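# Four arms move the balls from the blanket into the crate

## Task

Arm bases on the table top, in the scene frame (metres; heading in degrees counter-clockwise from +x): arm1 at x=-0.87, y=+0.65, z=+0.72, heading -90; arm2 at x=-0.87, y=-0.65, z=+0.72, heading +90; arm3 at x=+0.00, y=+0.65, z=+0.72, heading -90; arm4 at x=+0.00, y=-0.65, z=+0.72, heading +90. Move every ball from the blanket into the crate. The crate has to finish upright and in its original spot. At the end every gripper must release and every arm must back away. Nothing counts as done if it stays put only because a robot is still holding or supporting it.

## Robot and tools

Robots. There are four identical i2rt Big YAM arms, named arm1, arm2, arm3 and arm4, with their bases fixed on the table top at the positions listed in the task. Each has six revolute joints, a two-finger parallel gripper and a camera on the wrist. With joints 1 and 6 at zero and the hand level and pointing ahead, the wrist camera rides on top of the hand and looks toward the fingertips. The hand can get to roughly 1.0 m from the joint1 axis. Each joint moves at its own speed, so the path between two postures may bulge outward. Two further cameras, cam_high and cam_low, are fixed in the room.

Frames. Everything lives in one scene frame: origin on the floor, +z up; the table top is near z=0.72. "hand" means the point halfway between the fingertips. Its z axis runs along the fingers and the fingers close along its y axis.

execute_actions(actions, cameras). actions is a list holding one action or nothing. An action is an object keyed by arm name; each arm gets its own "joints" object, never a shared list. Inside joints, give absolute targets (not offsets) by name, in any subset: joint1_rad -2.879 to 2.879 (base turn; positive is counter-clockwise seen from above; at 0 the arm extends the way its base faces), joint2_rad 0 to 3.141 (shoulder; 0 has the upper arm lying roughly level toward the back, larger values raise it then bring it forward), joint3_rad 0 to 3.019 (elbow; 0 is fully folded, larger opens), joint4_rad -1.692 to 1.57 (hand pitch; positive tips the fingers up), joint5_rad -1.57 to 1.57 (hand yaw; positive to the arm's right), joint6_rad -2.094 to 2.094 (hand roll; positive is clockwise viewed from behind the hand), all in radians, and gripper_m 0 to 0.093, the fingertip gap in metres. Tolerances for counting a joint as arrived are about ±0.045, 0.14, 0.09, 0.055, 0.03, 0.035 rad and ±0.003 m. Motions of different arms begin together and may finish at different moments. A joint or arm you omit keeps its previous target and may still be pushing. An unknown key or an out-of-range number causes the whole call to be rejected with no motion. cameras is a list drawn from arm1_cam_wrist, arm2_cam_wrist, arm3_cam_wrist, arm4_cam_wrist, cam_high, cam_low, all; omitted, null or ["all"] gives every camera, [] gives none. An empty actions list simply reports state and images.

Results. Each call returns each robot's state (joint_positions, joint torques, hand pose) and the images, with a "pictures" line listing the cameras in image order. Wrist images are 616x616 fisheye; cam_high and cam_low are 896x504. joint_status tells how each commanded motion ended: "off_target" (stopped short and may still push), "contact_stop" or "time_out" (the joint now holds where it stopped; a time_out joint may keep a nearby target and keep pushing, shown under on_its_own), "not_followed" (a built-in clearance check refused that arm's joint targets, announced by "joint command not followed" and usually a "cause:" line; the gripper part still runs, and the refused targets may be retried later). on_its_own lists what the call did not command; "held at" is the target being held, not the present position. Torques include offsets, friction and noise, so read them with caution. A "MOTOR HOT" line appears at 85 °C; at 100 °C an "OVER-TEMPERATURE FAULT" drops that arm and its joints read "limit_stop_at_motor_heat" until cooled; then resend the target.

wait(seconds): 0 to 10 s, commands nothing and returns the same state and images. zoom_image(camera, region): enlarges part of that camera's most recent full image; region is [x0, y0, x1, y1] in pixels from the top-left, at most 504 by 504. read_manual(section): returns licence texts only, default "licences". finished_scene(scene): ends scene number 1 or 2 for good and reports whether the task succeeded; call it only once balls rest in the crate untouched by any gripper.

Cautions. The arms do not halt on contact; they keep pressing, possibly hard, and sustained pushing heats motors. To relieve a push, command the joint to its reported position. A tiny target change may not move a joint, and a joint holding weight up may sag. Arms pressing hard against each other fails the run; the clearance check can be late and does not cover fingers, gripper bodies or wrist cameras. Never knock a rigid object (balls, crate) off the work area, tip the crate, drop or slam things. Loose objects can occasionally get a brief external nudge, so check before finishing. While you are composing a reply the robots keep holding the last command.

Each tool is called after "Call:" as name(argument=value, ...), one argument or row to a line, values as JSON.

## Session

Call:
execute_actions(
  actions=[],
  cameras=["cam_high","cam_low"],
)

Scene clock: 0.00 s.
Joint torques (N m, as the arm reports them, + toward a larger angle): no reading
arm1.joint_positions: joint1_rad=+0.013 joint2_rad=+0.444 joint3_rad=+1.449 joint4_rad=-1.534 joint5_rad=+0.007 joint6_rad=-0.009 gripper_m=+0.094
arm1.joint_status: not commanded
arm1.hand: x=-0.8636 y=+0.5240 z=+1.3264 quat_wxyz=(-0.358, -0.593, -0.633, +0.345) (m; scene frame)
arm2.joint_positions: joint1_rad=-0.009 joint2_rad=+0.447 joint3_rad=+1.464 joint4_rad=-1.551 joint5_rad=-0.003 joint6_rad=-0.013 gripper_m=+0.095
arm2.joint_status: not commanded
arm2.hand: x=-0.8633 y=-0.5327 z=+1.3157 quat_wxyz=(-0.360, +0.604, -0.621, -0.345) (m; scene frame)
arm3.joint_positions: joint1_rad=+0.014 joint2_rad=+0.436 joint3_rad=+1.460 joint4_rad=-1.538 joint5_rad=-0.006 joint6_rad=-0.006 gripper_m=+0.094
arm3.joint_status: not commanded
arm3.hand: x=-0.0019 y=+0.5236 z=+1.3360 quat_wxyz=(-0.350, -0.616, -0.609, +0.356) (m; scene frame)
arm4.joint_positions: joint1_rad=-0.011 joint2_rad=+0.443 joint3_rad=+1.459 joint4_rad=-1.543 joint5_rad=-0.004 joint6_rad=+0.015 gripper_m=+0.095
arm4.joint_status: not commanded
arm4.hand: x=-0.0044 y=-0.5279 z=+1.3278 quat_wxyz=(-0.343, +0.619, -0.607, -0.362) (m; scene frame)
pictures: cam_high, cam_low
Images, in order (width x height): cam_high 896x504, cam_low 896x504.

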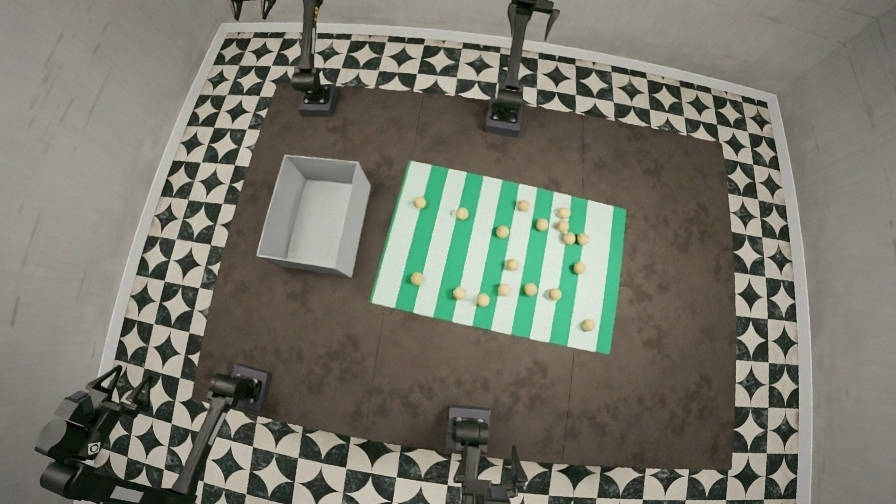

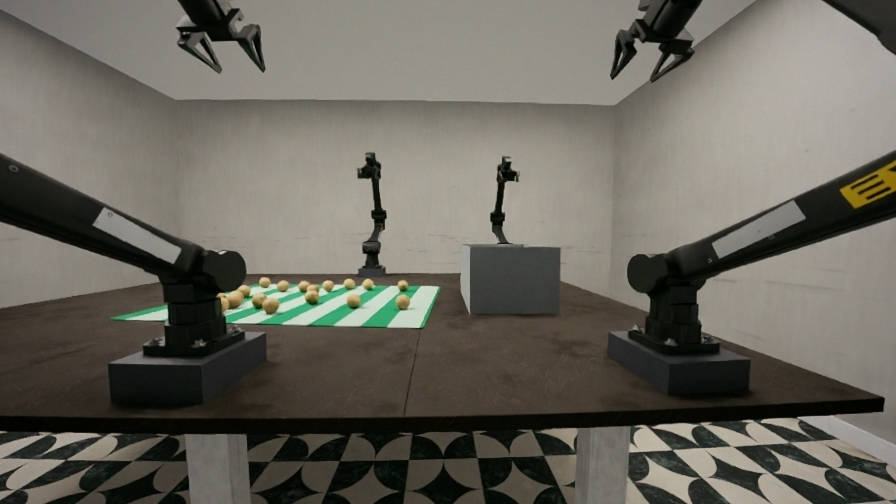

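Call:
execute_actions(
  actions=[
    {"arm4":{"joints":{"joint1_rad":-0.826,"joint2_rad":1.974,"joint3_rad":1.72,"joint4_rad":-1.275}},"arm3":{"joints":{"joint1_rad":-0.54,"joint2_rad":1.845,"joint3_rad":1.51,"joint4_rad":-1.21}}},
  ],
  cameras=["arm3_cam_wrist","arm4_cam_wrist"],
)

Scene clock: 15.43 s.
Joint torques (N m, as the arm reports them, + toward a larger angle): arm1=[-1.11  6.17  7.99  2.15 -0.07  0.06] | arm2=[-0.43  6.1   7.91  2.31  0.01  0.03] | arm3=[ -2.19 -16.     9.22   0.32  -0.06   0.12] | arm4=[  2.58 -18.44   9.55   0.1    0.11   0.08]
arm1.joint_positions: joint1_rad=+0.013 joint2_rad=+0.444 joint3_rad=+1.449 joint4_rad=-1.534 joint5_rad=+0.007 joint6_rad=-0.009 gripper_m=+0.094
arm1.joint_status: not commanded
arm1.hand: x=-0.8636 y=+0.5240 z=+1.3264 quat_wxyz=(-0.358, -0.593, -0.633, +0.345) (m; scene frame)
arm2.joint_positions: joint1_rad=-0.009 joint2_rad=+0.447 joint3_rad=+1.464 joint4_rad=-1.551 joint5_rad=-0.003 joint6_rad=-0.013 gripper_m=+0.095
arm2.joint_status: not commanded
arm2.hand: x=-0.8633 y=-0.5327 z=+1.3157 quat_wxyz=(-0.360, +0.604, -0.621, -0.345) (m; scene frame)
arm3.joint_positions: joint1_rad=-0.534 joint2_rad=+1.849 joint3_rad=+1.495 joint4_rad=-1.213 joint5_rad=-0.006 joint6_rad=-0.006 gripper_m=+0.094
arm3.joint_status: all done
arm3.hand: x=-0.2956 y=+0.1847 z=+0.8726 quat_wxyz=(+0.001, -0.876, -0.483, -0.002) (m; scene frame)
arm4.joint_positions: joint1_rad=-0.834 joint2_rad=+1.983 joint3_rad=+1.690 joint4_rad=-1.274 joint5_rad=-0.004 joint6_rad=+0.015 gripper_m=+0.095
arm4.joint_status: all done
arm4.hand: x=+0.4281 y=-0.2260 z=+0.8674 quat_wxyz=(-0.002, +0.373, -0.928, -0.003) (m; scene frame)
pictures: arm3_cam_wrist, arm4_cam_wrist
Images, in order (width x height): arm3_cam_wrist 616x616, arm4_cam_wrist 616x616.

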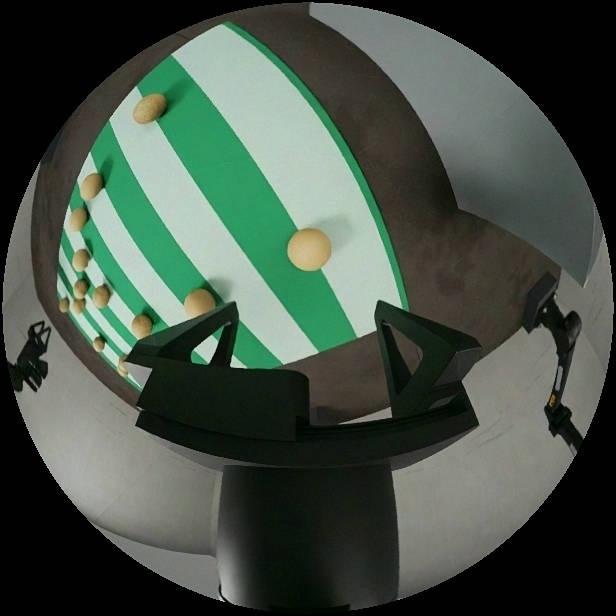

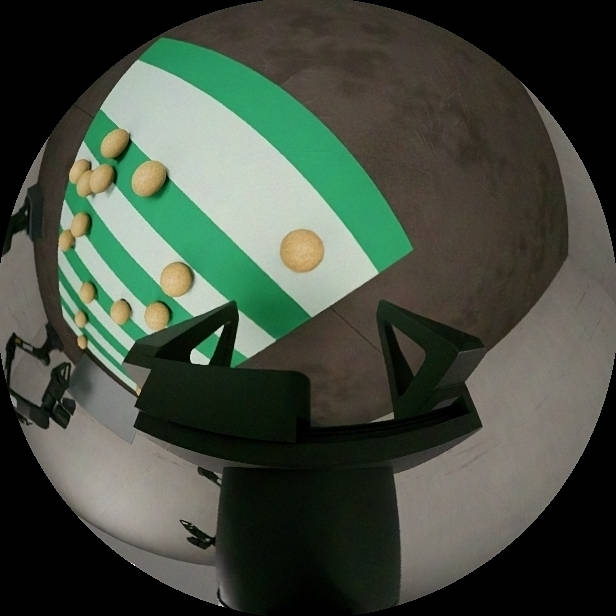

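Call:
execute_actions(
  actions=[
    {"arm4":{"joints":{"joint1_rad":-0.815,"joint2_rad":2.098,"joint3_rad":1.6,"joint4_rad":-1.035}},"arm3":{"joints":{"joint2_rad":2.0,"joint3_rad":1.408,"joint4_rad":-0.955}}},
  ],
  cameras=[],
)

Call:
execute_actions(
  actions=[
    {"arm4":{"joints":{"gripper_m":0.038}},"arm3":{"joints":{"gripper_m":0.038}}},
  ],
  cameras=[],
)

Call:
execute_actions(
  actions=[
    {"arm4":{"joints":{"joint2_rad":1.45}},"arm3":{"joints":{"joint2_rad":1.45,"joint3_rad":1.6,"joint4_rad":-1.1}}},
  ],
  cameras=[],
)

Call:
execute_actions(
  actions=[
    {"arm4":{"joints":{"joint1_rad":0.78,"joint3_rad":2.3,"joint6_rad":-0.4}},"arm3":{"joints":{"joint1_rad":-0.89,"joint3_rad":2.3,"joint6_rad":0.4}}},
  ],
  cameras=[],
)

Call:
execute_actions(
  actions=[
    {"arm4":{"joints":{"joint2_rad":2.27,"joint3_rad":2.38,"joint4_rad":-0.9}},"arm3":{"joints":{"joint2_rad":2.24,"joint3_rad":2.38}}},
  ],
  cameras=["arm4_cam_wrist","cam_high"],
)

Scene clock: 26.13 s.
Joint torques (N m, as the arm reports them, + toward a larger angle): arm1=[-1.09  5.96  7.9   1.96 -0.06  0.06] | arm2=[-0.44  6.12  7.91  2.3   0.02  0.03] | arm3=[ -2.22 -18.57   7.64   0.57  -0.06   0.12] | arm4=[  3.3  -20.09   8.     0.61   0.1    0.09]
arm1.joint_positions: joint1_rad=+0.013 joint2_rad=+0.444 joint3_rad=+1.449 joint4_rad=-1.534 joint5_rad=+0.007 joint6_rad=-0.009 gripper_m=+0.094
arm1.joint_status: not commanded
arm1.hand: x=-0.8636 y=+0.5240 z=+1.3264 quat_wxyz=(-0.358, -0.593, -0.633, +0.345) (m; scene frame)
arm2.joint_positions: joint1_rad=-0.009 joint2_rad=+0.447 joint3_rad=+1.464 joint4_rad=-1.551 joint5_rad=-0.003 joint6_rad=-0.013 gripper_m=+0.095
arm2.joint_status: not commanded
arm2.hand: x=-0.8633 y=-0.5327 z=+1.3157 quat_wxyz=(-0.360, +0.604, -0.621, -0.345) (m; scene frame)
arm3.joint_positions: joint1_rad=-0.534 joint2_rad=+2.021 joint3_rad=+1.399 joint4_rad=-0.965 joint5_rad=-0.006 joint6_rad=-0.006 gripper_m=+0.094
arm3.joint_status: all done
arm3.hand: x=-0.2976 y=+0.1829 z=+0.7484 quat_wxyz=(+0.006, -0.875, -0.483, -0.011) (m; scene frame)
arm4.joint_positions: joint1_rad=-0.828 joint2_rad=+2.119 joint3_rad=+1.584 joint4_rad=-1.048 joint5_rad=-0.004 joint6_rad=+0.015 gripper_m=+0.095
arm4.joint_status: all done
arm4.hand: x=+0.4257 y=-0.2234 z=+0.7512 quat_wxyz=(+0.006, +0.376, -0.927, +0.000) (m; scene frame)
pictures: none
No camera images: the call's "cameras" was empty. Leave "cameras" out to get every camera's image.

Scene clock: 26.77 s.
Joint torques (N m, as the arm reports them, + toward a larger angle): arm1=[-1.06  6.    7.95  2.09 -0.07  0.08] | arm2=[-0.44  6.08  7.91  2.3   0.01  0.03] | arm3=[ -2.25 -18.79   7.68   0.57  -0.06   0.12] | arm4=[  3.18 -19.89   7.93   0.71   0.11   0.06]
arm1.joint_positions: joint1_rad=+0.013 joint2_rad=+0.444 joint3_rad=+1.449 joint4_rad=-1.534 joint5_rad=+0.007 joint6_rad=-0.009 gripper_m=+0.094
arm1.joint_status: not commanded
arm1.hand: x=-0.8636 y=+0.5240 z=+1.3264 quat_wxyz=(-0.358, -0.593, -0.633, +0.345) (m; scene frame)
arm2.joint_positions: joint1_rad=-0.009 joint2_rad=+0.447 joint3_rad=+1.464 joint4_rad=-1.551 joint5_rad=-0.003 joint6_rad=-0.013 gripper_m=+0.095
arm2.joint_status: not commanded
arm2.hand: x=-0.8633 y=-0.5327 z=+1.3157 quat_wxyz=(-0.360, +0.604, -0.621, -0.345) (m; scene frame)
arm3.joint_positions: joint1_rad=-0.534 joint2_rad=+2.021 joint3_rad=+1.399 joint4_rad=-0.965 joint5_rad=-0.006 joint6_rad=-0.006 gripper_m=+0.047
arm3.joint_status: gripper_m off_target (ended at +0.047, target +0.038)
arm3.hand: x=-0.2976 y=+0.1829 z=+0.7484 quat_wxyz=(+0.006, -0.875, -0.483, -0.011) (m; scene frame)
arm4.joint_positions: joint1_rad=-0.828 joint2_rad=+2.119 joint3_rad=+1.584 joint4_rad=-1.048 joint5_rad=-0.004 joint6_rad=+0.015 gripper_m=+0.048
arm4.joint_status: gripper_m off_target (ended at +0.048, target +0.038)
arm4.hand: x=+0.4257 y=-0.2234 z=+0.7512 quat_wxyz=(+0.006, +0.376, -0.927, +0.000) (m; scene frame)
pictures: none
No camera images: the call's "cameras" was empty. Leave "cameras" out to get every camera's image.

Scene clock: 28.50 s.
Joint torques (N m, as the arm reports them, + toward a larger angle): arm1=[-1.36  5.91  8.03  2.11 -0.03  0.06] | arm2=[-0.44  6.11  7.91  2.3   0.02  0.03] | arm3=[ -2.14 -12.33  10.77   0.98  -0.06   0.12] | arm4=[  3.35 -11.8    9.62   1.57   0.12   0.08]
arm1.joint_positions: joint1_rad=+0.013 joint2_rad=+0.444 joint3_rad=+1.449 joint4_rad=-1.534 joint5_rad=+0.007 joint6_rad=-0.009 gripper_m=+0.094
arm1.joint_status: not commanded
arm1.hand: x=-0.8636 y=+0.5240 z=+1.3264 quat_wxyz=(-0.358, -0.593, -0.633, +0.345) (m; scene frame)
arm2.joint_positions: joint1_rad=-0.009 joint2_rad=+0.447 joint3_rad=+1.464 joint4_rad=-1.551 joint5_rad=-0.003 joint6_rad=-0.013 gripper_m=+0.095
arm2.joint_status: not commanded
arm2.hand: x=-0.8633 y=-0.5327 z=+1.3157 quat_wxyz=(-0.360, +0.604, -0.621, -0.345) (m; scene frame)
arm3.joint_positions: joint1_rad=-0.534 joint2_rad=+1.460 joint3_rad=+1.584 joint4_rad=-1.095 joint5_rad=-0.006 joint6_rad=-0.006 gripper_m=+0.047
arm3.joint_status: all done
arm3.hand: x=-0.3037 y=+0.1691 z=+1.1331 quat_wxyz=(-0.139, -0.837, -0.464, +0.255) (m; scene frame)
arm4.joint_positions: joint1_rad=-0.828 joint2_rad=+1.460 joint3_rad=+1.586 joint4_rad=-1.045 joint5_rad=-0.004 joint6_rad=+0.015 gripper_m=+0.048
arm4.joint_status: all done
arm4.hand: x=+0.4065 y=-0.2430 z=+1.1400 quat_wxyz=(-0.294, +0.357, -0.878, -0.127) (m; scene frame)
pictures: none
No camera images: the call's "cameras" was empty. Leave "cameras" out to get every camera's image.

Scene clock: 30.33 s.
Joint torques (N m, as the arm reports them, + toward a larger angle): arm1=[-2.04  6.44  7.98  2.11 -0.06  0.04] | arm2=[-0.43  6.09  7.9   2.3   0.02  0.03] | arm3=[-0.75 -7.94  9.83  1.82 -0.13  0.21] | arm4=[  2.   -10.57   9.95   2.03   0.09  -0.04]
arm1.joint_positions: joint1_rad=+0.013 joint2_rad=+0.444 joint3_rad=+1.449 joint4_rad=-1.534 joint5_rad=+0.007 joint6_rad=-0.009 gripper_m=+0.094
arm1.joint_status: not commanded
arm1.hand: x=-0.8636 y=+0.5240 z=+1.3264 quat_wxyz=(-0.358, -0.593, -0.633, +0.345) (m; scene frame)
arm2.joint_positions: joint1_rad=-0.009 joint2_rad=+0.447 joint3_rad=+1.464 joint4_rad=-1.551 joint5_rad=-0.003 joint6_rad=-0.013 gripper_m=+0.095
arm2.joint_status: not commanded
arm2.hand: x=-0.8633 y=-0.5327 z=+1.3157 quat_wxyz=(-0.360, +0.604, -0.621, -0.345) (m; scene frame)
arm3.joint_positions: joint1_rad=-0.905 joint2_rad=+1.446 joint3_rad=+2.269 joint4_rad=-1.102 joint5_rad=-0.004 joint6_rad=+0.385 gripper_m=+0.047
arm3.joint_status: all done
arm3.hand: x=-0.4344 y=+0.3235 z=+1.5034 quat_wxyz=(-0.290, -0.794, -0.103, +0.524) (m; scene frame)
arm4.joint_positions: joint1_rad=+0.780 joint2_rad=+1.467 joint3_rad=+2.254 joint4_rad=-1.043 joint5_rad=-0.004 joint6_rad=-0.386 gripper_m=+0.048
arm4.joint_status: all done
arm4.hand: x=-0.4094 y=-0.2717 z=+1.4952 quat_wxyz=(-0.327, +0.779, -0.141, -0.516) (m; scene frame)
pictures: none
No camera images: the call's "cameras" was empty. Leave "cameras" out to get every camera's image.

Scene clock: 32.30 s.
Joint torques (N m, as the arm reports them, + toward a larger angle): arm1=[-1.94  6.26  7.89  2.07 -0.08  0.04] | arm2=[-0.42  6.12  7.9   2.3   0.01  0.03] | arm3=[ -0.91 -22.71  12.49   1.29  -0.11   0.23] | arm4=[  2.14 -21.9   11.47   1.37  -0.1   -0.07]
arm1.joint_positions: joint1_rad=+0.013 joint2_rad=+0.444 joint3_rad=+1.449 joint4_rad=-1.534 joint5_rad=+0.007 joint6_rad=-0.009 gripper_m=+0.094
arm1.joint_status: not commanded
arm1.hand: x=-0.8636 y=+0.5240 z=+1.3264 quat_wxyz=(-0.358, -0.593, -0.633, +0.345) (m; scene frame)
arm2.joint_positions: joint1_rad=-0.009 joint2_rad=+0.447 joint3_rad=+1.464 joint4_rad=-1.551 joint5_rad=-0.003 joint6_rad=-0.013 gripper_m=+0.095
arm2.joint_status: not commanded
arm2.hand: x=-0.8633 y=-0.5327 z=+1.3157 quat_wxyz=(-0.360, +0.604, -0.621, -0.345) (m; scene frame)
arm3.joint_positions: joint1_rad=-0.905 joint2_rad=+2.237 joint3_rad=+2.341 joint4_rad=-1.104 joint5_rad=-0.004 joint6_rad=+0.385 gripper_m=+0.047
arm3.joint_status: all done
arm3.hand: x=-0.6631 y=+0.1617 z=+0.9933 quat_wxyz=(-0.133, -0.953, -0.120, +0.244) (m; scene frame)
arm4.joint_positions: joint1_rad=+0.773 joint2_rad=+2.260 joint3_rad=+2.340 joint4_rad=-0.903 joint5_rad=+0.000 joint6_rad=-0.386 gripper_m=+0.048
arm4.joint_status: all done
arm4.hand: x=-0.6288 y=-0.0590 z=+1.0025 quat_wxyz=(-0.197, +0.915, -0.170, -0.307) (m; scene frame)
pictures: arm4_cam_wrist, cam_high
Images, in order (width x height): arm4_cam_wrist 616x616, cam_high 896x504.

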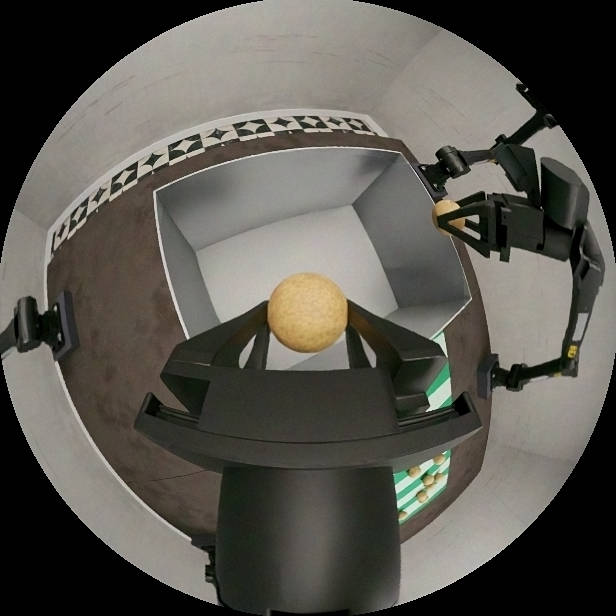

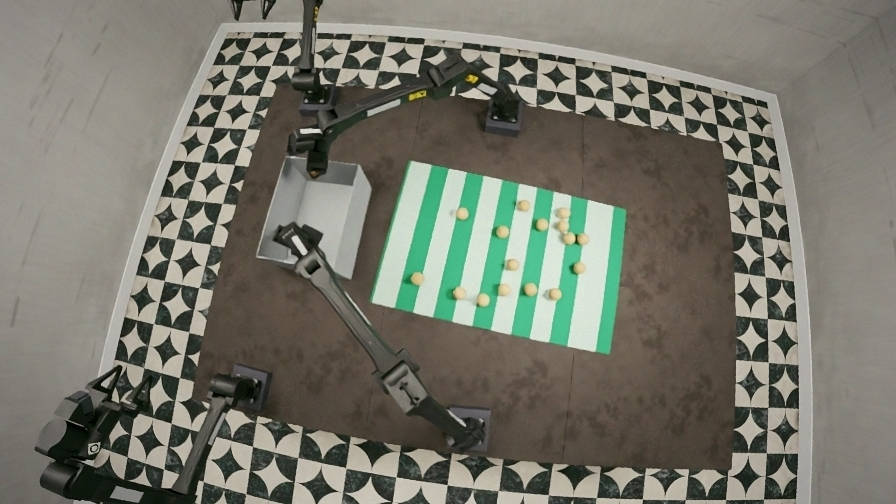

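Call:
execute_actions(
  actions=[
    {"arm4":{"joints":{"gripper_m":0.093}},"arm3":{"joints":{"gripper_m":0.093}}},
  ],
  cameras=[],
)

Call:
execute_actions(
  actions=[
    {"arm4":{"joints":{"joint1_rad":0.3,"joint2_rad":1.4,"joint3_rad":2.0,"joint4_rad":-1.1}},"arm3":{"joints":{"joint2_rad":1.35,"joint3_rad":1.8,"joint4_rad":-1.2}}},
  ],
  cameras=[],
)

Call:
execute_actions(
  actions=[
    {"arm4":{"joints":{"joint1_rad":-0.525,"joint2_rad":1.99,"joint3_rad":1.735,"joint4_rad":-1.295,"joint6_rad":0}},"arm3":{"joints":{"joint1_rad":-0.215,"joint2_rad":1.72,"joint3_rad":1.33,"joint4_rad":-1.16,"joint6_rad":0}}},
  ],
  cameras=["arm3_cam_wrist","arm4_cam_wrist","cam_high"],
)

Scene clock: 40.30 s.
Joint torques (N m, as the arm reports them, + toward a larger angle): arm1=[-1.47  6.35  7.87  2.05 -0.04  0.06] | arm2=[-0.42  6.11  7.91  2.29  0.02  0.03] | arm3=[ -0.88 -22.69  12.48   1.31  -0.11   0.23] | arm4=[  2.79 -21.83  11.39   1.4   -0.1   -0.06]
arm1.joint_positions: joint1_rad=+0.013 joint2_rad=+0.444 joint3_rad=+1.449 joint4_rad=-1.534 joint5_rad=+0.007 joint6_rad=-0.009 gripper_m=+0.094
arm1.joint_status: not commanded
arm1.hand: x=-0.8636 y=+0.5240 z=+1.3264 quat_wxyz=(-0.358, -0.593, -0.633, +0.345) (m; scene frame)
arm2.joint_positions: joint1_rad=-0.009 joint2_rad=+0.447 joint3_rad=+1.464 joint4_rad=-1.551 joint5_rad=-0.003 joint6_rad=-0.013 gripper_m=+0.095
arm2.joint_status: not commanded
arm2.hand: x=-0.8633 y=-0.5327 z=+1.3157 quat_wxyz=(-0.360, +0.604, -0.621, -0.345) (m; scene frame)
arm3.joint_positions: joint1_rad=-0.905 joint2_rad=+2.237 joint3_rad=+2.341 joint4_rad=-1.104 joint5_rad=-0.004 joint6_rad=+0.386 gripper_m=+0.093
arm3.joint_status: all done
arm3.hand: x=-0.6631 y=+0.1617 z=+0.9933 quat_wxyz=(-0.133, -0.953, -0.120, +0.244) (m; scene frame)
arm4.joint_positions: joint1_rad=+0.773 joint2_rad=+2.260 joint3_rad=+2.340 joint4_rad=-0.903 joint5_rad=+0.000 joint6_rad=-0.386 gripper_m=+0.093
arm4.joint_status: all done
arm4.hand: x=-0.6288 y=-0.0590 z=+1.0025 quat_wxyz=(-0.197, +0.915, -0.170, -0.307) (m; scene frame)
pictures: none
No camera images: the call's "cameras" was empty. Leave "cameras" out to get every camera's image.

Scene clock: 42.53 s.
Joint torques (N m, as the arm reports them, + toward a larger angle): arm1=[-1.57  5.9   7.89  2.02 -0.04  0.06] | arm2=[-0.43  6.09  7.91  2.3   0.02  0.03] | arm3=[-0.78 -9.88  9.05  1.33 -0.11  0.22] | arm4=[  1.5  -10.45   9.     1.24   0.06  -0.04]
arm1.joint_positions: joint1_rad=+0.013 joint2_rad=+0.444 joint3_rad=+1.449 joint4_rad=-1.534 joint5_rad=+0.007 joint6_rad=-0.009 gripper_m=+0.094
arm1.joint_status: not commanded
arm1.hand: x=-0.8636 y=+0.5240 z=+1.3264 quat_wxyz=(-0.358, -0.593, -0.633, +0.345) (m; scene frame)
arm2.joint_positions: joint1_rad=-0.009 joint2_rad=+0.447 joint3_rad=+1.464 joint4_rad=-1.551 joint5_rad=-0.003 joint6_rad=-0.013 gripper_m=+0.095
arm2.joint_status: not commanded
arm2.hand: x=-0.8633 y=-0.5327 z=+1.3157 quat_wxyz=(-0.360, +0.604, -0.621, -0.345) (m; scene frame)
arm3.joint_positions: joint1_rad=-0.905 joint2_rad=+1.359 joint3_rad=+1.799 joint4_rad=-1.198 joint5_rad=-0.004 joint6_rad=+0.386 gripper_m=+0.093
arm3.joint_status: all done
arm3.hand: x=-0.4299 y=+0.3292 z=+1.2854 quat_wxyz=(-0.189, -0.912, -0.116, +0.344) (m; scene frame)
arm4.joint_positions: joint1_rad=+0.311 joint2_rad=+1.410 joint3_rad=+1.982 joint4_rad=-1.092 joint5_rad=-0.004 joint6_rad=-0.388 gripper_m=+0.093
arm4.joint_status: all done
arm4.hand: x=-0.1956 y=-0.1228 z=+1.3729 quat_wxyz=(-0.360, +0.792, -0.347, -0.350) (m; scene frame)
pictures: none
No camera images: the call's "cameras" was empty. Leave "cameras" out to get every camera's image.

Scene clock: 44.30 s.
Joint torques (N m, as the arm reports them, + toward a larger angle): arm1=[-1.53  6.02  8.02  2.14 -0.07  0.06] | arm2=[-0.42  6.13  7.91  2.29  0.01  0.03] | arm3=[ -2.7  -13.16   9.93   0.18  -0.04  -0.01] | arm4=[  2.73 -16.87  10.06  -0.21   0.06   0.26]
arm1.joint_positions: joint1_rad=+0.013 joint2_rad=+0.444 joint3_rad=+1.449 joint4_rad=-1.534 joint5_rad=+0.007 joint6_rad=-0.009 gripper_m=+0.094
arm1.joint_status: not commanded
arm1.hand: x=-0.8636 y=+0.5240 z=+1.3264 quat_wxyz=(-0.358, -0.593, -0.633, +0.345) (m; scene frame)
arm2.joint_positions: joint1_rad=-0.009 joint2_rad=+0.447 joint3_rad=+1.464 joint4_rad=-1.551 joint5_rad=-0.003 joint6_rad=-0.013 gripper_m=+0.095
arm2.joint_status: not commanded
arm2.hand: x=-0.8633 y=-0.5327 z=+1.3157 quat_wxyz=(-0.360, +0.604, -0.621, -0.345) (m; scene frame)
arm3.joint_positions: joint1_rad=-0.201 joint2_rad=+1.716 joint3_rad=+1.303 joint4_rad=-1.159 joint5_rad=-0.007 joint6_rad=+0.015 gripper_m=+0.093
arm3.joint_status: all done
arm3.hand: x=-0.1142 y=+0.1689 z=+0.8711 quat_wxyz=(+0.002, -0.790, -0.613, -0.006) (m; scene frame)
arm4.joint_positions: joint1_rad=-0.523 joint2_rad=+1.982 joint3_rad=+1.698 joint4_rad=-1.285 joint5_rad=-0.003 joint6_rad=-0.014 gripper_m=+0.093
arm4.joint_status: all done
arm4.hand: x=+0.2782 y=-0.1156 z=+0.8712 quat_wxyz=(-0.001, +0.525, -0.851, -0.002) (m; scene frame)
pictures: arm3_cam_wrist, arm4_cam_wrist, cam_high
Images, in order (width x height): arm3_cam_wrist 616x616, arm4_cam_wrist 616x616, cam_high 896x504.

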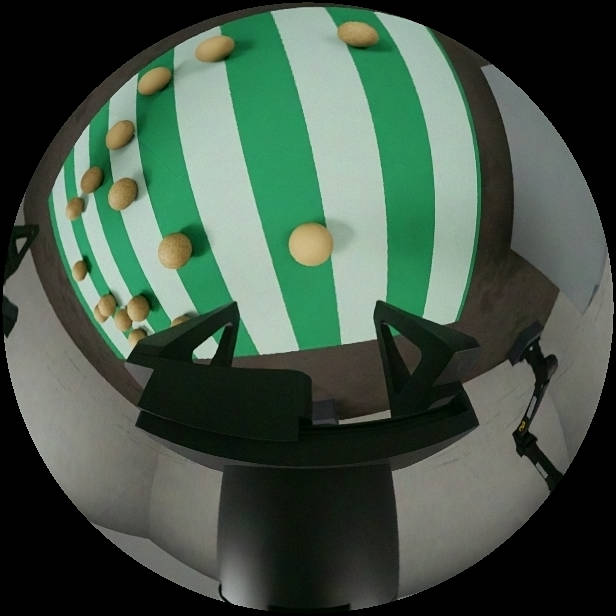

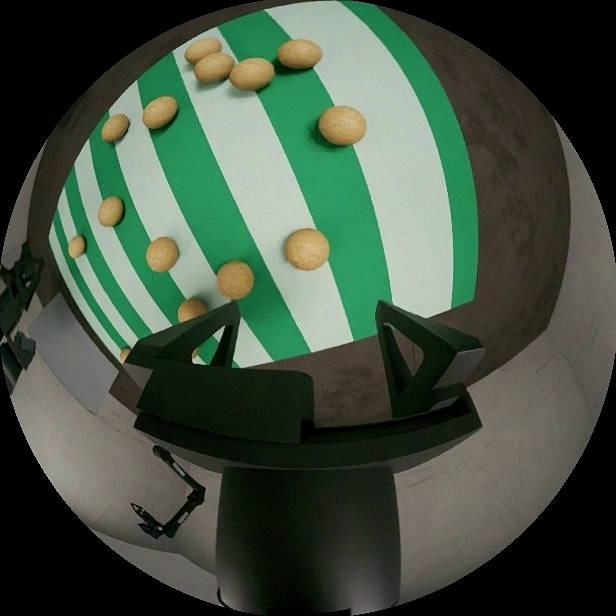

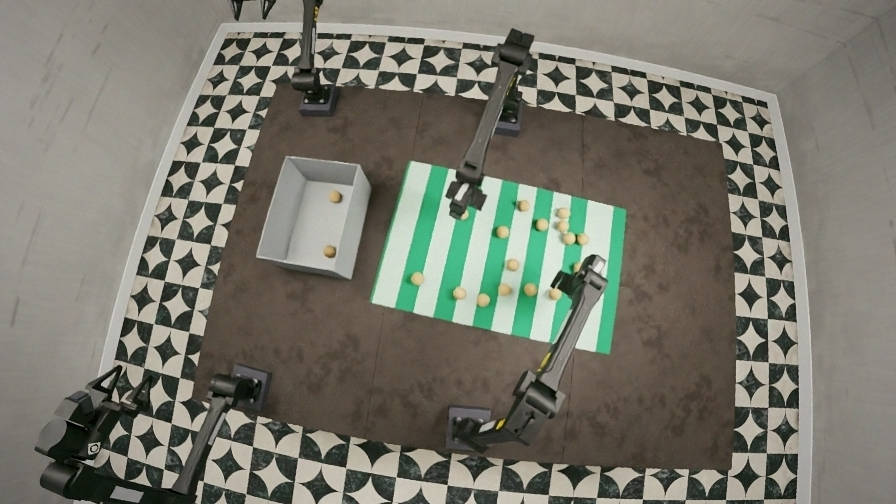

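Call:
execute_actions(
  actions=[
    {"arm4":{"joints":{"joint2_rad":2.102,"joint3_rad":1.602,"joint4_rad":-1.035}},"arm3":{"joints":{"joint2_rad":1.895,"joint3_rad":1.235,"joint4_rad":-0.88}}},
  ],
  cameras=[],
)

Call:
execute_actions(
  actions=[
    {"arm4":{"joints":{"gripper_m":0.038}},"arm3":{"joints":{"gripper_m":0.038}}},
  ],
  cameras=[],
)

Call:
execute_actions(
  actions=[
    {"arm4":{"joints":{"joint2_rad":1.5}},"arm3":{"joints":{"joint2_rad":1.45,"joint3_rad":1.6,"joint4_rad":-1.1}}},
  ],
  cameras=[],
)

Call:
execute_actions(
  actions=[
    {"arm4":{"joints":{"joint1_rad":0.77,"joint3_rad":2.38,"joint4_rad":-0.9}},"arm3":{"joints":{"joint1_rad":-0.875,"joint2_rad":1.6,"joint3_rad":2.38}}},
  ],
  cameras=[],
)

Call:
execute_actions(
  actions=[
    {"arm4":{"joints":{"joint2_rad":2.22}},"arm3":{"joints":{"joint2_rad":2.22}}},
  ],
  cameras=[],
)

Call:
execute_actions(
  actions=[
    {"arm4":{"joints":{"gripper_m":0.093}},"arm3":{"joints":{"gripper_m":0.093}}},
  ],
  cameras=[],
)

Call:
execute_actions(
  actions=[
    {"arm4":{"joints":{"joint2_rad":1.35,"joint3_rad":1.8,"joint4_rad":-1.26}},"arm3":{"joints":{"joint1_rad":-0.4,"joint2_rad":1.4,"joint3_rad":1.9}}},
  ],
  cameras=[],
)

Call:
execute_actions(
  actions=[
    {"arm4":{"joints":{"joint1_rad":0.425,"joint2_rad":1.937,"joint3_rad":1.66}},"arm3":{"joints":{"joint1_rad":0.677,"joint2_rad":2.09,"joint4_rad":-1.36,"joint6_rad":-0.95}}},
  ],
  cameras=["arm3_cam_wrist","arm4_cam_wrist","cam_high"],
)

Scene clock: 59.43 s.
Joint torques (N m, as the arm reports them, + toward a larger angle): arm1=[-1.54  6.18  8.    2.07 -0.09  0.03] | arm2=[-0.4   6.11  7.91  2.3   0.01  0.03] | arm3=[ -2.72 -16.87   7.08   0.56  -0.04   0.  ] | arm4=[  2.32 -19.82   7.96   0.66   0.06   0.24]
arm1.joint_positions: joint1_rad=+0.013 joint2_rad=+0.444 joint3_rad=+1.449 joint4_rad=-1.534 joint5_rad=+0.007 joint6_rad=-0.009 gripper_m=+0.094
arm1.joint_status: not commanded
arm1.hand: x=-0.8636 y=+0.5240 z=+1.3264 quat_wxyz=(-0.358, -0.593, -0.633, +0.345) (m; scene frame)
arm2.joint_positions: joint1_rad=-0.009 joint2_rad=+0.447 joint3_rad=+1.464 joint4_rad=-1.551 joint5_rad=-0.003 joint6_rad=-0.013 gripper_m=+0.095
arm2.joint_status: not commanded
arm2.hand: x=-0.8633 y=-0.5327 z=+1.3157 quat_wxyz=(-0.360, +0.604, -0.621, -0.345) (m; scene frame)
arm3.joint_positions: joint1_rad=-0.201 joint2_rad=+1.914 joint3_rad=+1.227 joint4_rad=-0.890 joint5_rad=-0.007 joint6_rad=+0.015 gripper_m=+0.093
arm3.joint_status: all done
arm3.hand: x=-0.1174 y=+0.1569 z=+0.7507 quat_wxyz=(+0.004, -0.790, -0.613, -0.008) (m; scene frame)
arm4.joint_positions: joint1_rad=-0.523 joint2_rad=+2.122 joint3_rad=+1.585 joint4_rad=-1.048 joint5_rad=-0.003 joint6_rad=-0.014 gripper_m=+0.093
arm4.joint_status: all done
arm4.hand: x=+0.2782 y=-0.1154 z=+0.7495 quat_wxyz=(+0.007, +0.525, -0.851, +0.002) (m; scene frame)
pictures: none
No camera images: the call's "cameras" was empty. Leave "cameras" out to get every camera's image.

Scene clock: 60.03 s.
Joint torques (N m, as the arm reports them, + toward a larger angle): arm1=[-1.6   5.98  7.86  1.88 -0.06  0.04] | arm2=[-0.42  6.09  7.91  2.3   0.01  0.03] | arm3=[ -2.78 -16.93   7.15   0.59  -0.06   0.  ] | arm4=[  1.88 -20.29   8.02   0.64   0.06   0.24]
arm1.joint_positions: joint1_rad=+0.013 joint2_rad=+0.444 joint3_rad=+1.449 joint4_rad=-1.534 joint5_rad=+0.007 joint6_rad=-0.009 gripper_m=+0.094
arm1.joint_status: not commanded
arm1.hand: x=-0.8636 y=+0.5240 z=+1.3264 quat_wxyz=(-0.358, -0.593, -0.633, +0.345) (m; scene frame)
arm2.joint_positions: joint1_rad=-0.009 joint2_rad=+0.447 joint3_rad=+1.464 joint4_rad=-1.551 joint5_rad=-0.003 joint6_rad=-0.013 gripper_m=+0.095
arm2.joint_status: not commanded
arm2.hand: x=-0.8633 y=-0.5327 z=+1.3157 quat_wxyz=(-0.360, +0.604, -0.621, -0.345) (m; scene frame)
arm3.joint_positions: joint1_rad=-0.201 joint2_rad=+1.914 joint3_rad=+1.227 joint4_rad=-0.890 joint5_rad=-0.006 joint6_rad=+0.014 gripper_m=+0.047
arm3.joint_status: gripper_m off_target (ended at +0.047, target +0.038)
arm3.hand: x=-0.1175 y=+0.1570 z=+0.7507 quat_wxyz=(+0.004, -0.790, -0.614, -0.008) (m; scene frame)
arm4.joint_positions: joint1_rad=-0.523 joint2_rad=+2.122 joint3_rad=+1.585 joint4_rad=-1.048 joint5_rad=-0.003 joint6_rad=-0.014 gripper_m=+0.048
arm4.joint_status: gripper_m off_target (ended at +0.048, target +0.038)
arm4.hand: x=+0.2782 y=-0.1154 z=+0.7495 quat_wxyz=(+0.007, +0.525, -0.851, +0.002) (m; scene frame)
pictures: none
No camera images: the call's "cameras" was empty. Leave "cameras" out to get every camera's image.

Scene clock: 61.73 s.
Joint torques (N m, as the arm reports them, + toward a larger angle): arm1=[-1.92  6.07  8.09  2.08 -0.06  0.06] | arm2=[-0.45  6.09  7.91  2.29  0.01  0.03] | arm3=[ -2.69 -12.86   9.93   1.01  -0.07   0.  ] | arm4=[  1.89 -13.24   9.68   1.6    0.07   0.26]
arm1.joint_positions: joint1_rad=+0.013 joint2_rad=+0.444 joint3_rad=+1.449 joint4_rad=-1.534 joint5_rad=+0.007 joint6_rad=-0.009 gripper_m=+0.094
arm1.joint_status: not commanded
arm1.hand: x=-0.8636 y=+0.5240 z=+1.3264 quat_wxyz=(-0.358, -0.593, -0.633, +0.345) (m; scene frame)
arm2.joint_positions: joint1_rad=-0.009 joint2_rad=+0.447 joint3_rad=+1.464 joint4_rad=-1.551 joint5_rad=-0.003 joint6_rad=-0.013 gripper_m=+0.095
arm2.joint_status: not commanded
arm2.hand: x=-0.8633 y=-0.5327 z=+1.3157 quat_wxyz=(-0.360, +0.604, -0.621, -0.345) (m; scene frame)
arm3.joint_positions: joint1_rad=-0.201 joint2_rad=+1.465 joint3_rad=+1.595 joint4_rad=-1.095 joint5_rad=-0.006 joint6_rad=+0.014 gripper_m=+0.047
arm3.joint_status: all done
arm3.hand: x=-0.1317 y=+0.0934 z=+1.1353 quat_wxyz=(-0.184, -0.754, -0.588, +0.227) (m; scene frame)
arm4.joint_positions: joint1_rad=-0.523 joint2_rad=+1.510 joint3_rad=+1.587 joint4_rad=-1.045 joint5_rad=-0.003 joint6_rad=-0.014 gripper_m=+0.048
arm4.joint_status: all done
arm4.hand: x=+0.2709 y=-0.1297 z=+1.1129 quat_wxyz=(-0.255, +0.501, -0.812, -0.154) (m; scene frame)
pictures: none
No camera images: the call's "cameras" was empty. Leave "cameras" out to get every camera's image.

Scene clock: 63.57 s.
Joint torques (N m, as the arm reports them, + toward a larger angle): arm1=[-1.66  5.93  8.02  1.98 -0.02  0.04] | arm2=[-0.41  6.08  7.91  2.29  0.02  0.03] | arm3=[ -0.89 -11.33   9.71   1.73  -0.18   0.01] | arm4=[ 2.38 -9.04  9.04  2.01  0.13  0.26]
arm1.joint_positions: joint1_rad=+0.013 joint2_rad=+0.444 joint3_rad=+1.449 joint4_rad=-1.534 joint5_rad=+0.007 joint6_rad=-0.009 gripper_m=+0.094
arm1.joint_status: not commanded
arm1.hand: x=-0.8636 y=+0.5240 z=+1.3264 quat_wxyz=(-0.358, -0.593, -0.633, +0.345) (m; scene frame)
arm2.joint_positions: joint1_rad=-0.009 joint2_rad=+0.447 joint3_rad=+1.464 joint4_rad=-1.551 joint5_rad=-0.003 joint6_rad=-0.013 gripper_m=+0.095
arm2.joint_status: not commanded
arm2.hand: x=-0.8633 y=-0.5327 z=+1.3157 quat_wxyz=(-0.360, +0.604, -0.621, -0.345) (m; scene frame)
arm3.joint_positions: joint1_rad=-0.888 joint2_rad=+1.601 joint3_rad=+2.355 joint4_rad=-1.101 joint5_rad=-0.003 joint6_rad=+0.013 gripper_m=+0.047
arm3.joint_status: all done
arm3.hand: x=-0.4869 y=+0.2730 z=+1.4603 quat_wxyz=(-0.183, -0.779, -0.260, +0.541) (m; scene frame)
arm4.joint_positions: joint1_rad=+0.768 joint2_rad=+1.498 joint3_rad=+2.343 joint4_rad=-0.912 joint5_rad=-0.005 joint6_rad=-0.013 gripper_m=+0.048
arm4.joint_status: all done
arm4.hand: x=-0.4073 y=-0.2646 z=+1.5552 quat_wxyz=(-0.256, +0.681, -0.265, -0.633) (m; scene frame)
pictures: none
No camera images: the call's "cameras" was empty. Leave "cameras" out to get every camera's image.

Scene clock: 65.50 s.
Joint torques (N m, as the arm reports them, + toward a larger angle): arm1=[-1.45  6.23  7.92  1.96 -0.06  0.03] | arm2=[-0.43  6.1   7.91  2.29  0.02  0.03] | arm3=[ -0.97 -22.7   12.32   1.35  -0.18   0.01] | arm4=[  2.31 -21.44  11.45   1.52   0.14   0.25]
arm1.joint_positions: joint1_rad=+0.013 joint2_rad=+0.444 joint3_rad=+1.449 joint4_rad=-1.534 joint5_rad=+0.007 joint6_rad=-0.009 gripper_m=+0.094
arm1.joint_status: not commanded
arm1.hand: x=-0.8636 y=+0.5240 z=+1.3264 quat_wxyz=(-0.358, -0.593, -0.633, +0.345) (m; scene frame)
arm2.joint_positions: joint1_rad=-0.009 joint2_rad=+0.447 joint3_rad=+1.464 joint4_rad=-1.551 joint5_rad=-0.003 joint6_rad=-0.013 gripper_m=+0.095
arm2.joint_status: not commanded
arm2.hand: x=-0.8633 y=-0.5327 z=+1.3157 quat_wxyz=(-0.360, +0.604, -0.621, -0.345) (m; scene frame)
arm3.joint_positions: joint1_rad=-0.888 joint2_rad=+2.219 joint3_rad=+2.343 joint4_rad=-1.104 joint5_rad=-0.003 joint6_rad=+0.013 gripper_m=+0.047
arm3.joint_status: all done
arm3.hand: x=-0.6539 y=+0.1515 z=+1.0088 quat_wxyz=(-0.091, -0.909, -0.301, +0.273) (m; scene frame)
arm4.joint_positions: joint1_rad=+0.768 joint2_rad=+2.210 joint3_rad=+2.340 joint4_rad=-0.905 joint5_rad=-0.005 joint6_rad=-0.013 gripper_m=+0.048
arm4.joint_status: all done
arm4.hand: x=-0.6213 y=-0.0604 z=+1.0449 quat_wxyz=(-0.145, +0.858, -0.335, -0.360) (m; scene frame)
pictures: none
No camera images: the call's "cameras" was empty. Leave "cameras" out to get every camera's image.

Scene clock: 66.10 s.
Joint torques (N m, as the arm reports them, + toward a larger angle): arm1=[-1.49  6.27  8.12  2.13 -0.06  0.04] | arm2=[-0.42  6.1   7.9   2.29  0.01  0.03] | arm3=[ -0.91 -22.6   12.36   1.35  -0.18   0.01] | arm4=[  2.35 -21.3   11.37   1.56   0.12   0.25]
arm1.joint_positions: joint1_rad=+0.013 joint2_rad=+0.444 joint3_rad=+1.449 joint4_rad=-1.534 joint5_rad=+0.007 joint6_rad=-0.009 gripper_m=+0.094
arm1.joint_status: not commanded
arm1.hand: x=-0.8636 y=+0.5240 z=+1.3264 quat_wxyz=(-0.358, -0.593, -0.633, +0.345) (m; scene frame)
arm2.joint_positions: joint1_rad=-0.009 joint2_rad=+0.447 joint3_rad=+1.464 joint4_rad=-1.551 joint5_rad=-0.003 joint6_rad=-0.013 gripper_m=+0.095
arm2.joint_status: not commanded
arm2.hand: x=-0.8633 y=-0.5327 z=+1.3157 quat_wxyz=(-0.360, +0.604, -0.621, -0.345) (m; scene frame)
arm3.joint_positions: joint1_rad=-0.888 joint2_rad=+2.219 joint3_rad=+2.343 joint4_rad=-1.104 joint5_rad=-0.003 joint6_rad=+0.013 gripper_m=+0.093
arm3.joint_status: all done
arm3.hand: x=-0.6539 y=+0.1515 z=+1.0088 quat_wxyz=(-0.091, -0.909, -0.301, +0.273) (m; scene frame)
arm4.joint_positions: joint1_rad=+0.768 joint2_rad=+2.210 joint3_rad=+2.340 joint4_rad=-0.905 joint5_rad=-0.005 joint6_rad=-0.013 gripper_m=+0.093
arm4.joint_status: all done
arm4.hand: x=-0.6213 y=-0.0604 z=+1.0449 quat_wxyz=(-0.145, +0.858, -0.335, -0.360) (m; scene frame)
pictures: none
No camera images: the call's "cameras" was empty. Leave "cameras" out to get every camera's image.

Scene clock: 68.03 s.
Joint torques (N m, as the arm reports them, + toward a larger angle): arm1=[-1.59  5.67  8.    2.07 -0.09  0.05] | arm2=[-0.47  6.1   7.91  2.29  0.02  0.03] | arm3=[ -1.55 -11.18   9.24   1.65  -0.06   0.03] | arm4=[  2.36 -10.12   8.87   0.94   0.13   0.21]
arm1.joint_positions: joint1_rad=+0.013 joint2_rad=+0.444 joint3_rad=+1.449 joint4_rad=-1.534 joint5_rad=+0.007 joint6_rad=-0.009 gripper_m=+0.094
arm1.joint_status: not commanded
arm1.hand: x=-0.8636 y=+0.5240 z=+1.3264 quat_wxyz=(-0.358, -0.593, -0.633, +0.345) (m; scene frame)
arm2.joint_positions: joint1_rad=-0.009 joint2_rad=+0.447 joint3_rad=+1.464 joint4_rad=-1.551 joint5_rad=-0.003 joint6_rad=-0.013 gripper_m=+0.095
arm2.joint_status: not commanded
arm2.hand: x=-0.8633 y=-0.5327 z=+1.3157 quat_wxyz=(-0.360, +0.604, -0.621, -0.345) (m; scene frame)
arm3.joint_positions: joint1_rad=-0.403 joint2_rad=+1.413 joint3_rad=+1.897 joint4_rad=-1.103 joint5_rad=-0.006 joint6_rad=+0.010 gripper_m=+0.093
arm3.joint_status: all done
arm3.hand: x=-0.2398 y=+0.1288 z=+1.3242 quat_wxyz=(-0.246, -0.753, -0.477, +0.381) (m; scene frame)
arm4.joint_positions: joint1_rad=+0.768 joint2_rad=+1.362 joint3_rad=+1.788 joint4_rad=-1.250 joint5_rad=-0.005 joint6_rad=-0.013 gripper_m=+0.093
arm4.joint_status: all done
arm4.hand: x=-0.3808 y=-0.2893 z=+1.2651 quat_wxyz=(-0.136, +0.867, -0.339, -0.339) (m; scene frame)
pictures: none
No camera images: the call's "cameras" was empty. Leave "cameras" out to get every camera's image.

Scene clock: 69.93 s.
Joint torques (N m, as the arm reports them, + toward a larger angle): arm1=[-1.86  5.82  7.96  2.   -0.06  0.03] | arm2=[-0.41  6.08  7.9   2.3   0.02  0.03] | arm3=[ -1.76 -20.57   9.73  -0.14  -0.06   0.  ] | arm4=[  3.   -17.47   9.7   -0.08   0.13   0.23]
arm1.joint_positions: joint1_rad=+0.013 joint2_rad=+0.444 joint3_rad=+1.449 joint4_rad=-1.534 joint5_rad=+0.007 joint6_rad=-0.009 gripper_m=+0.094
arm1.joint_status: not commanded
arm1.hand: x=-0.8636 y=+0.5240 z=+1.3264 quat_wxyz=(-0.358, -0.593, -0.633, +0.345) (m; scene frame)
arm2.joint_positions: joint1_rad=-0.009 joint2_rad=+0.447 joint3_rad=+1.464 joint4_rad=-1.551 joint5_rad=-0.003 joint6_rad=-0.013 gripper_m=+0.095
arm2.joint_status: not commanded
arm2.hand: x=-0.8633 y=-0.5327 z=+1.3157 quat_wxyz=(-0.360, +0.604, -0.621, -0.345) (m; scene frame)
arm3.joint_positions: joint1_rad=+0.679 joint2_rad=+2.097 joint3_rad=+1.883 joint4_rad=-1.352 joint5_rad=-0.008 joint6_rad=-0.935 gripper_m=+0.093
arm3.joint_status: all done
arm3.hand: x=+0.3885 y=+0.1337 z=+0.8712 quat_wxyz=(-0.005, +0.004, -1.000, -0.006) (m; scene frame)
arm4.joint_positions: joint1_rad=+0.415 joint2_rad=+1.943 joint3_rad=+1.628 joint4_rad=-1.251 joint5_rad=-0.005 joint6_rad=-0.013 gripper_m=+0.093
arm4.joint_status: all done
arm4.hand: x=-0.2601 y=-0.1235 z=+0.8678 quat_wxyz=(+0.000, +0.852, -0.523, -0.004) (m; scene frame)
pictures: arm3_cam_wrist, arm4_cam_wrist, cam_high
Images, in order (width x height): arm3_cam_wrist 616x616, arm4_cam_wrist 616x616, cam_high 896x504.

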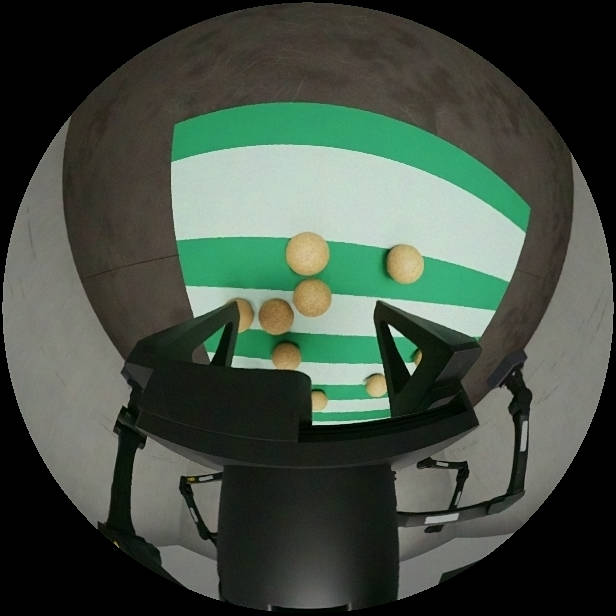

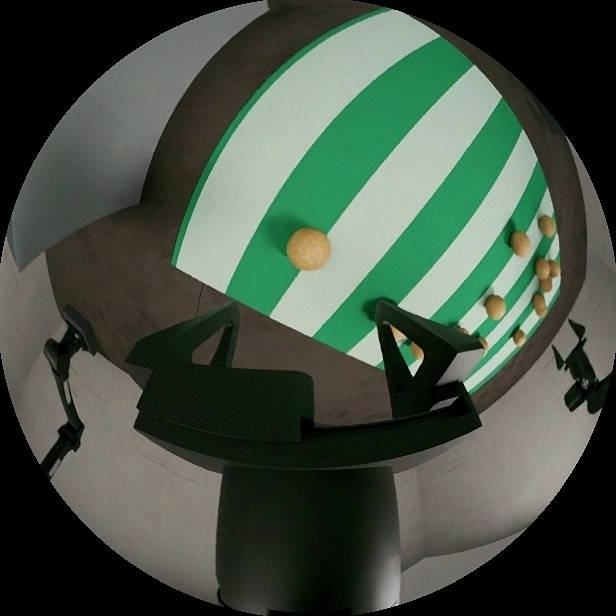

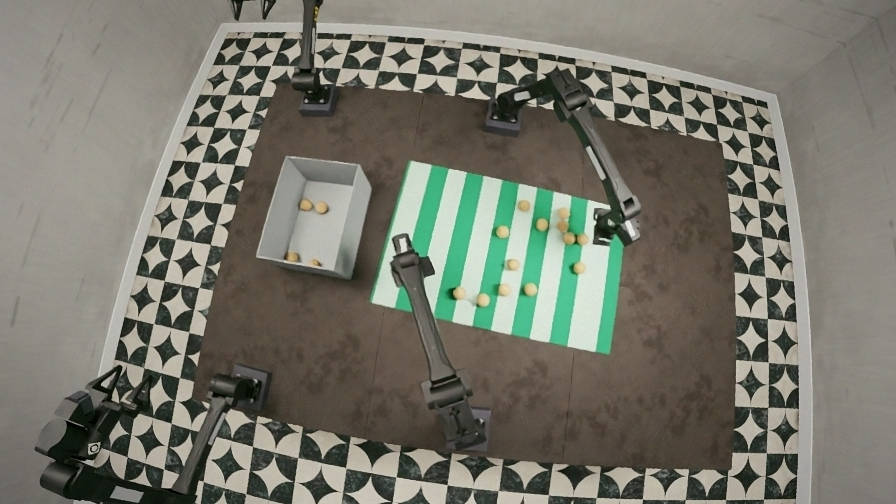

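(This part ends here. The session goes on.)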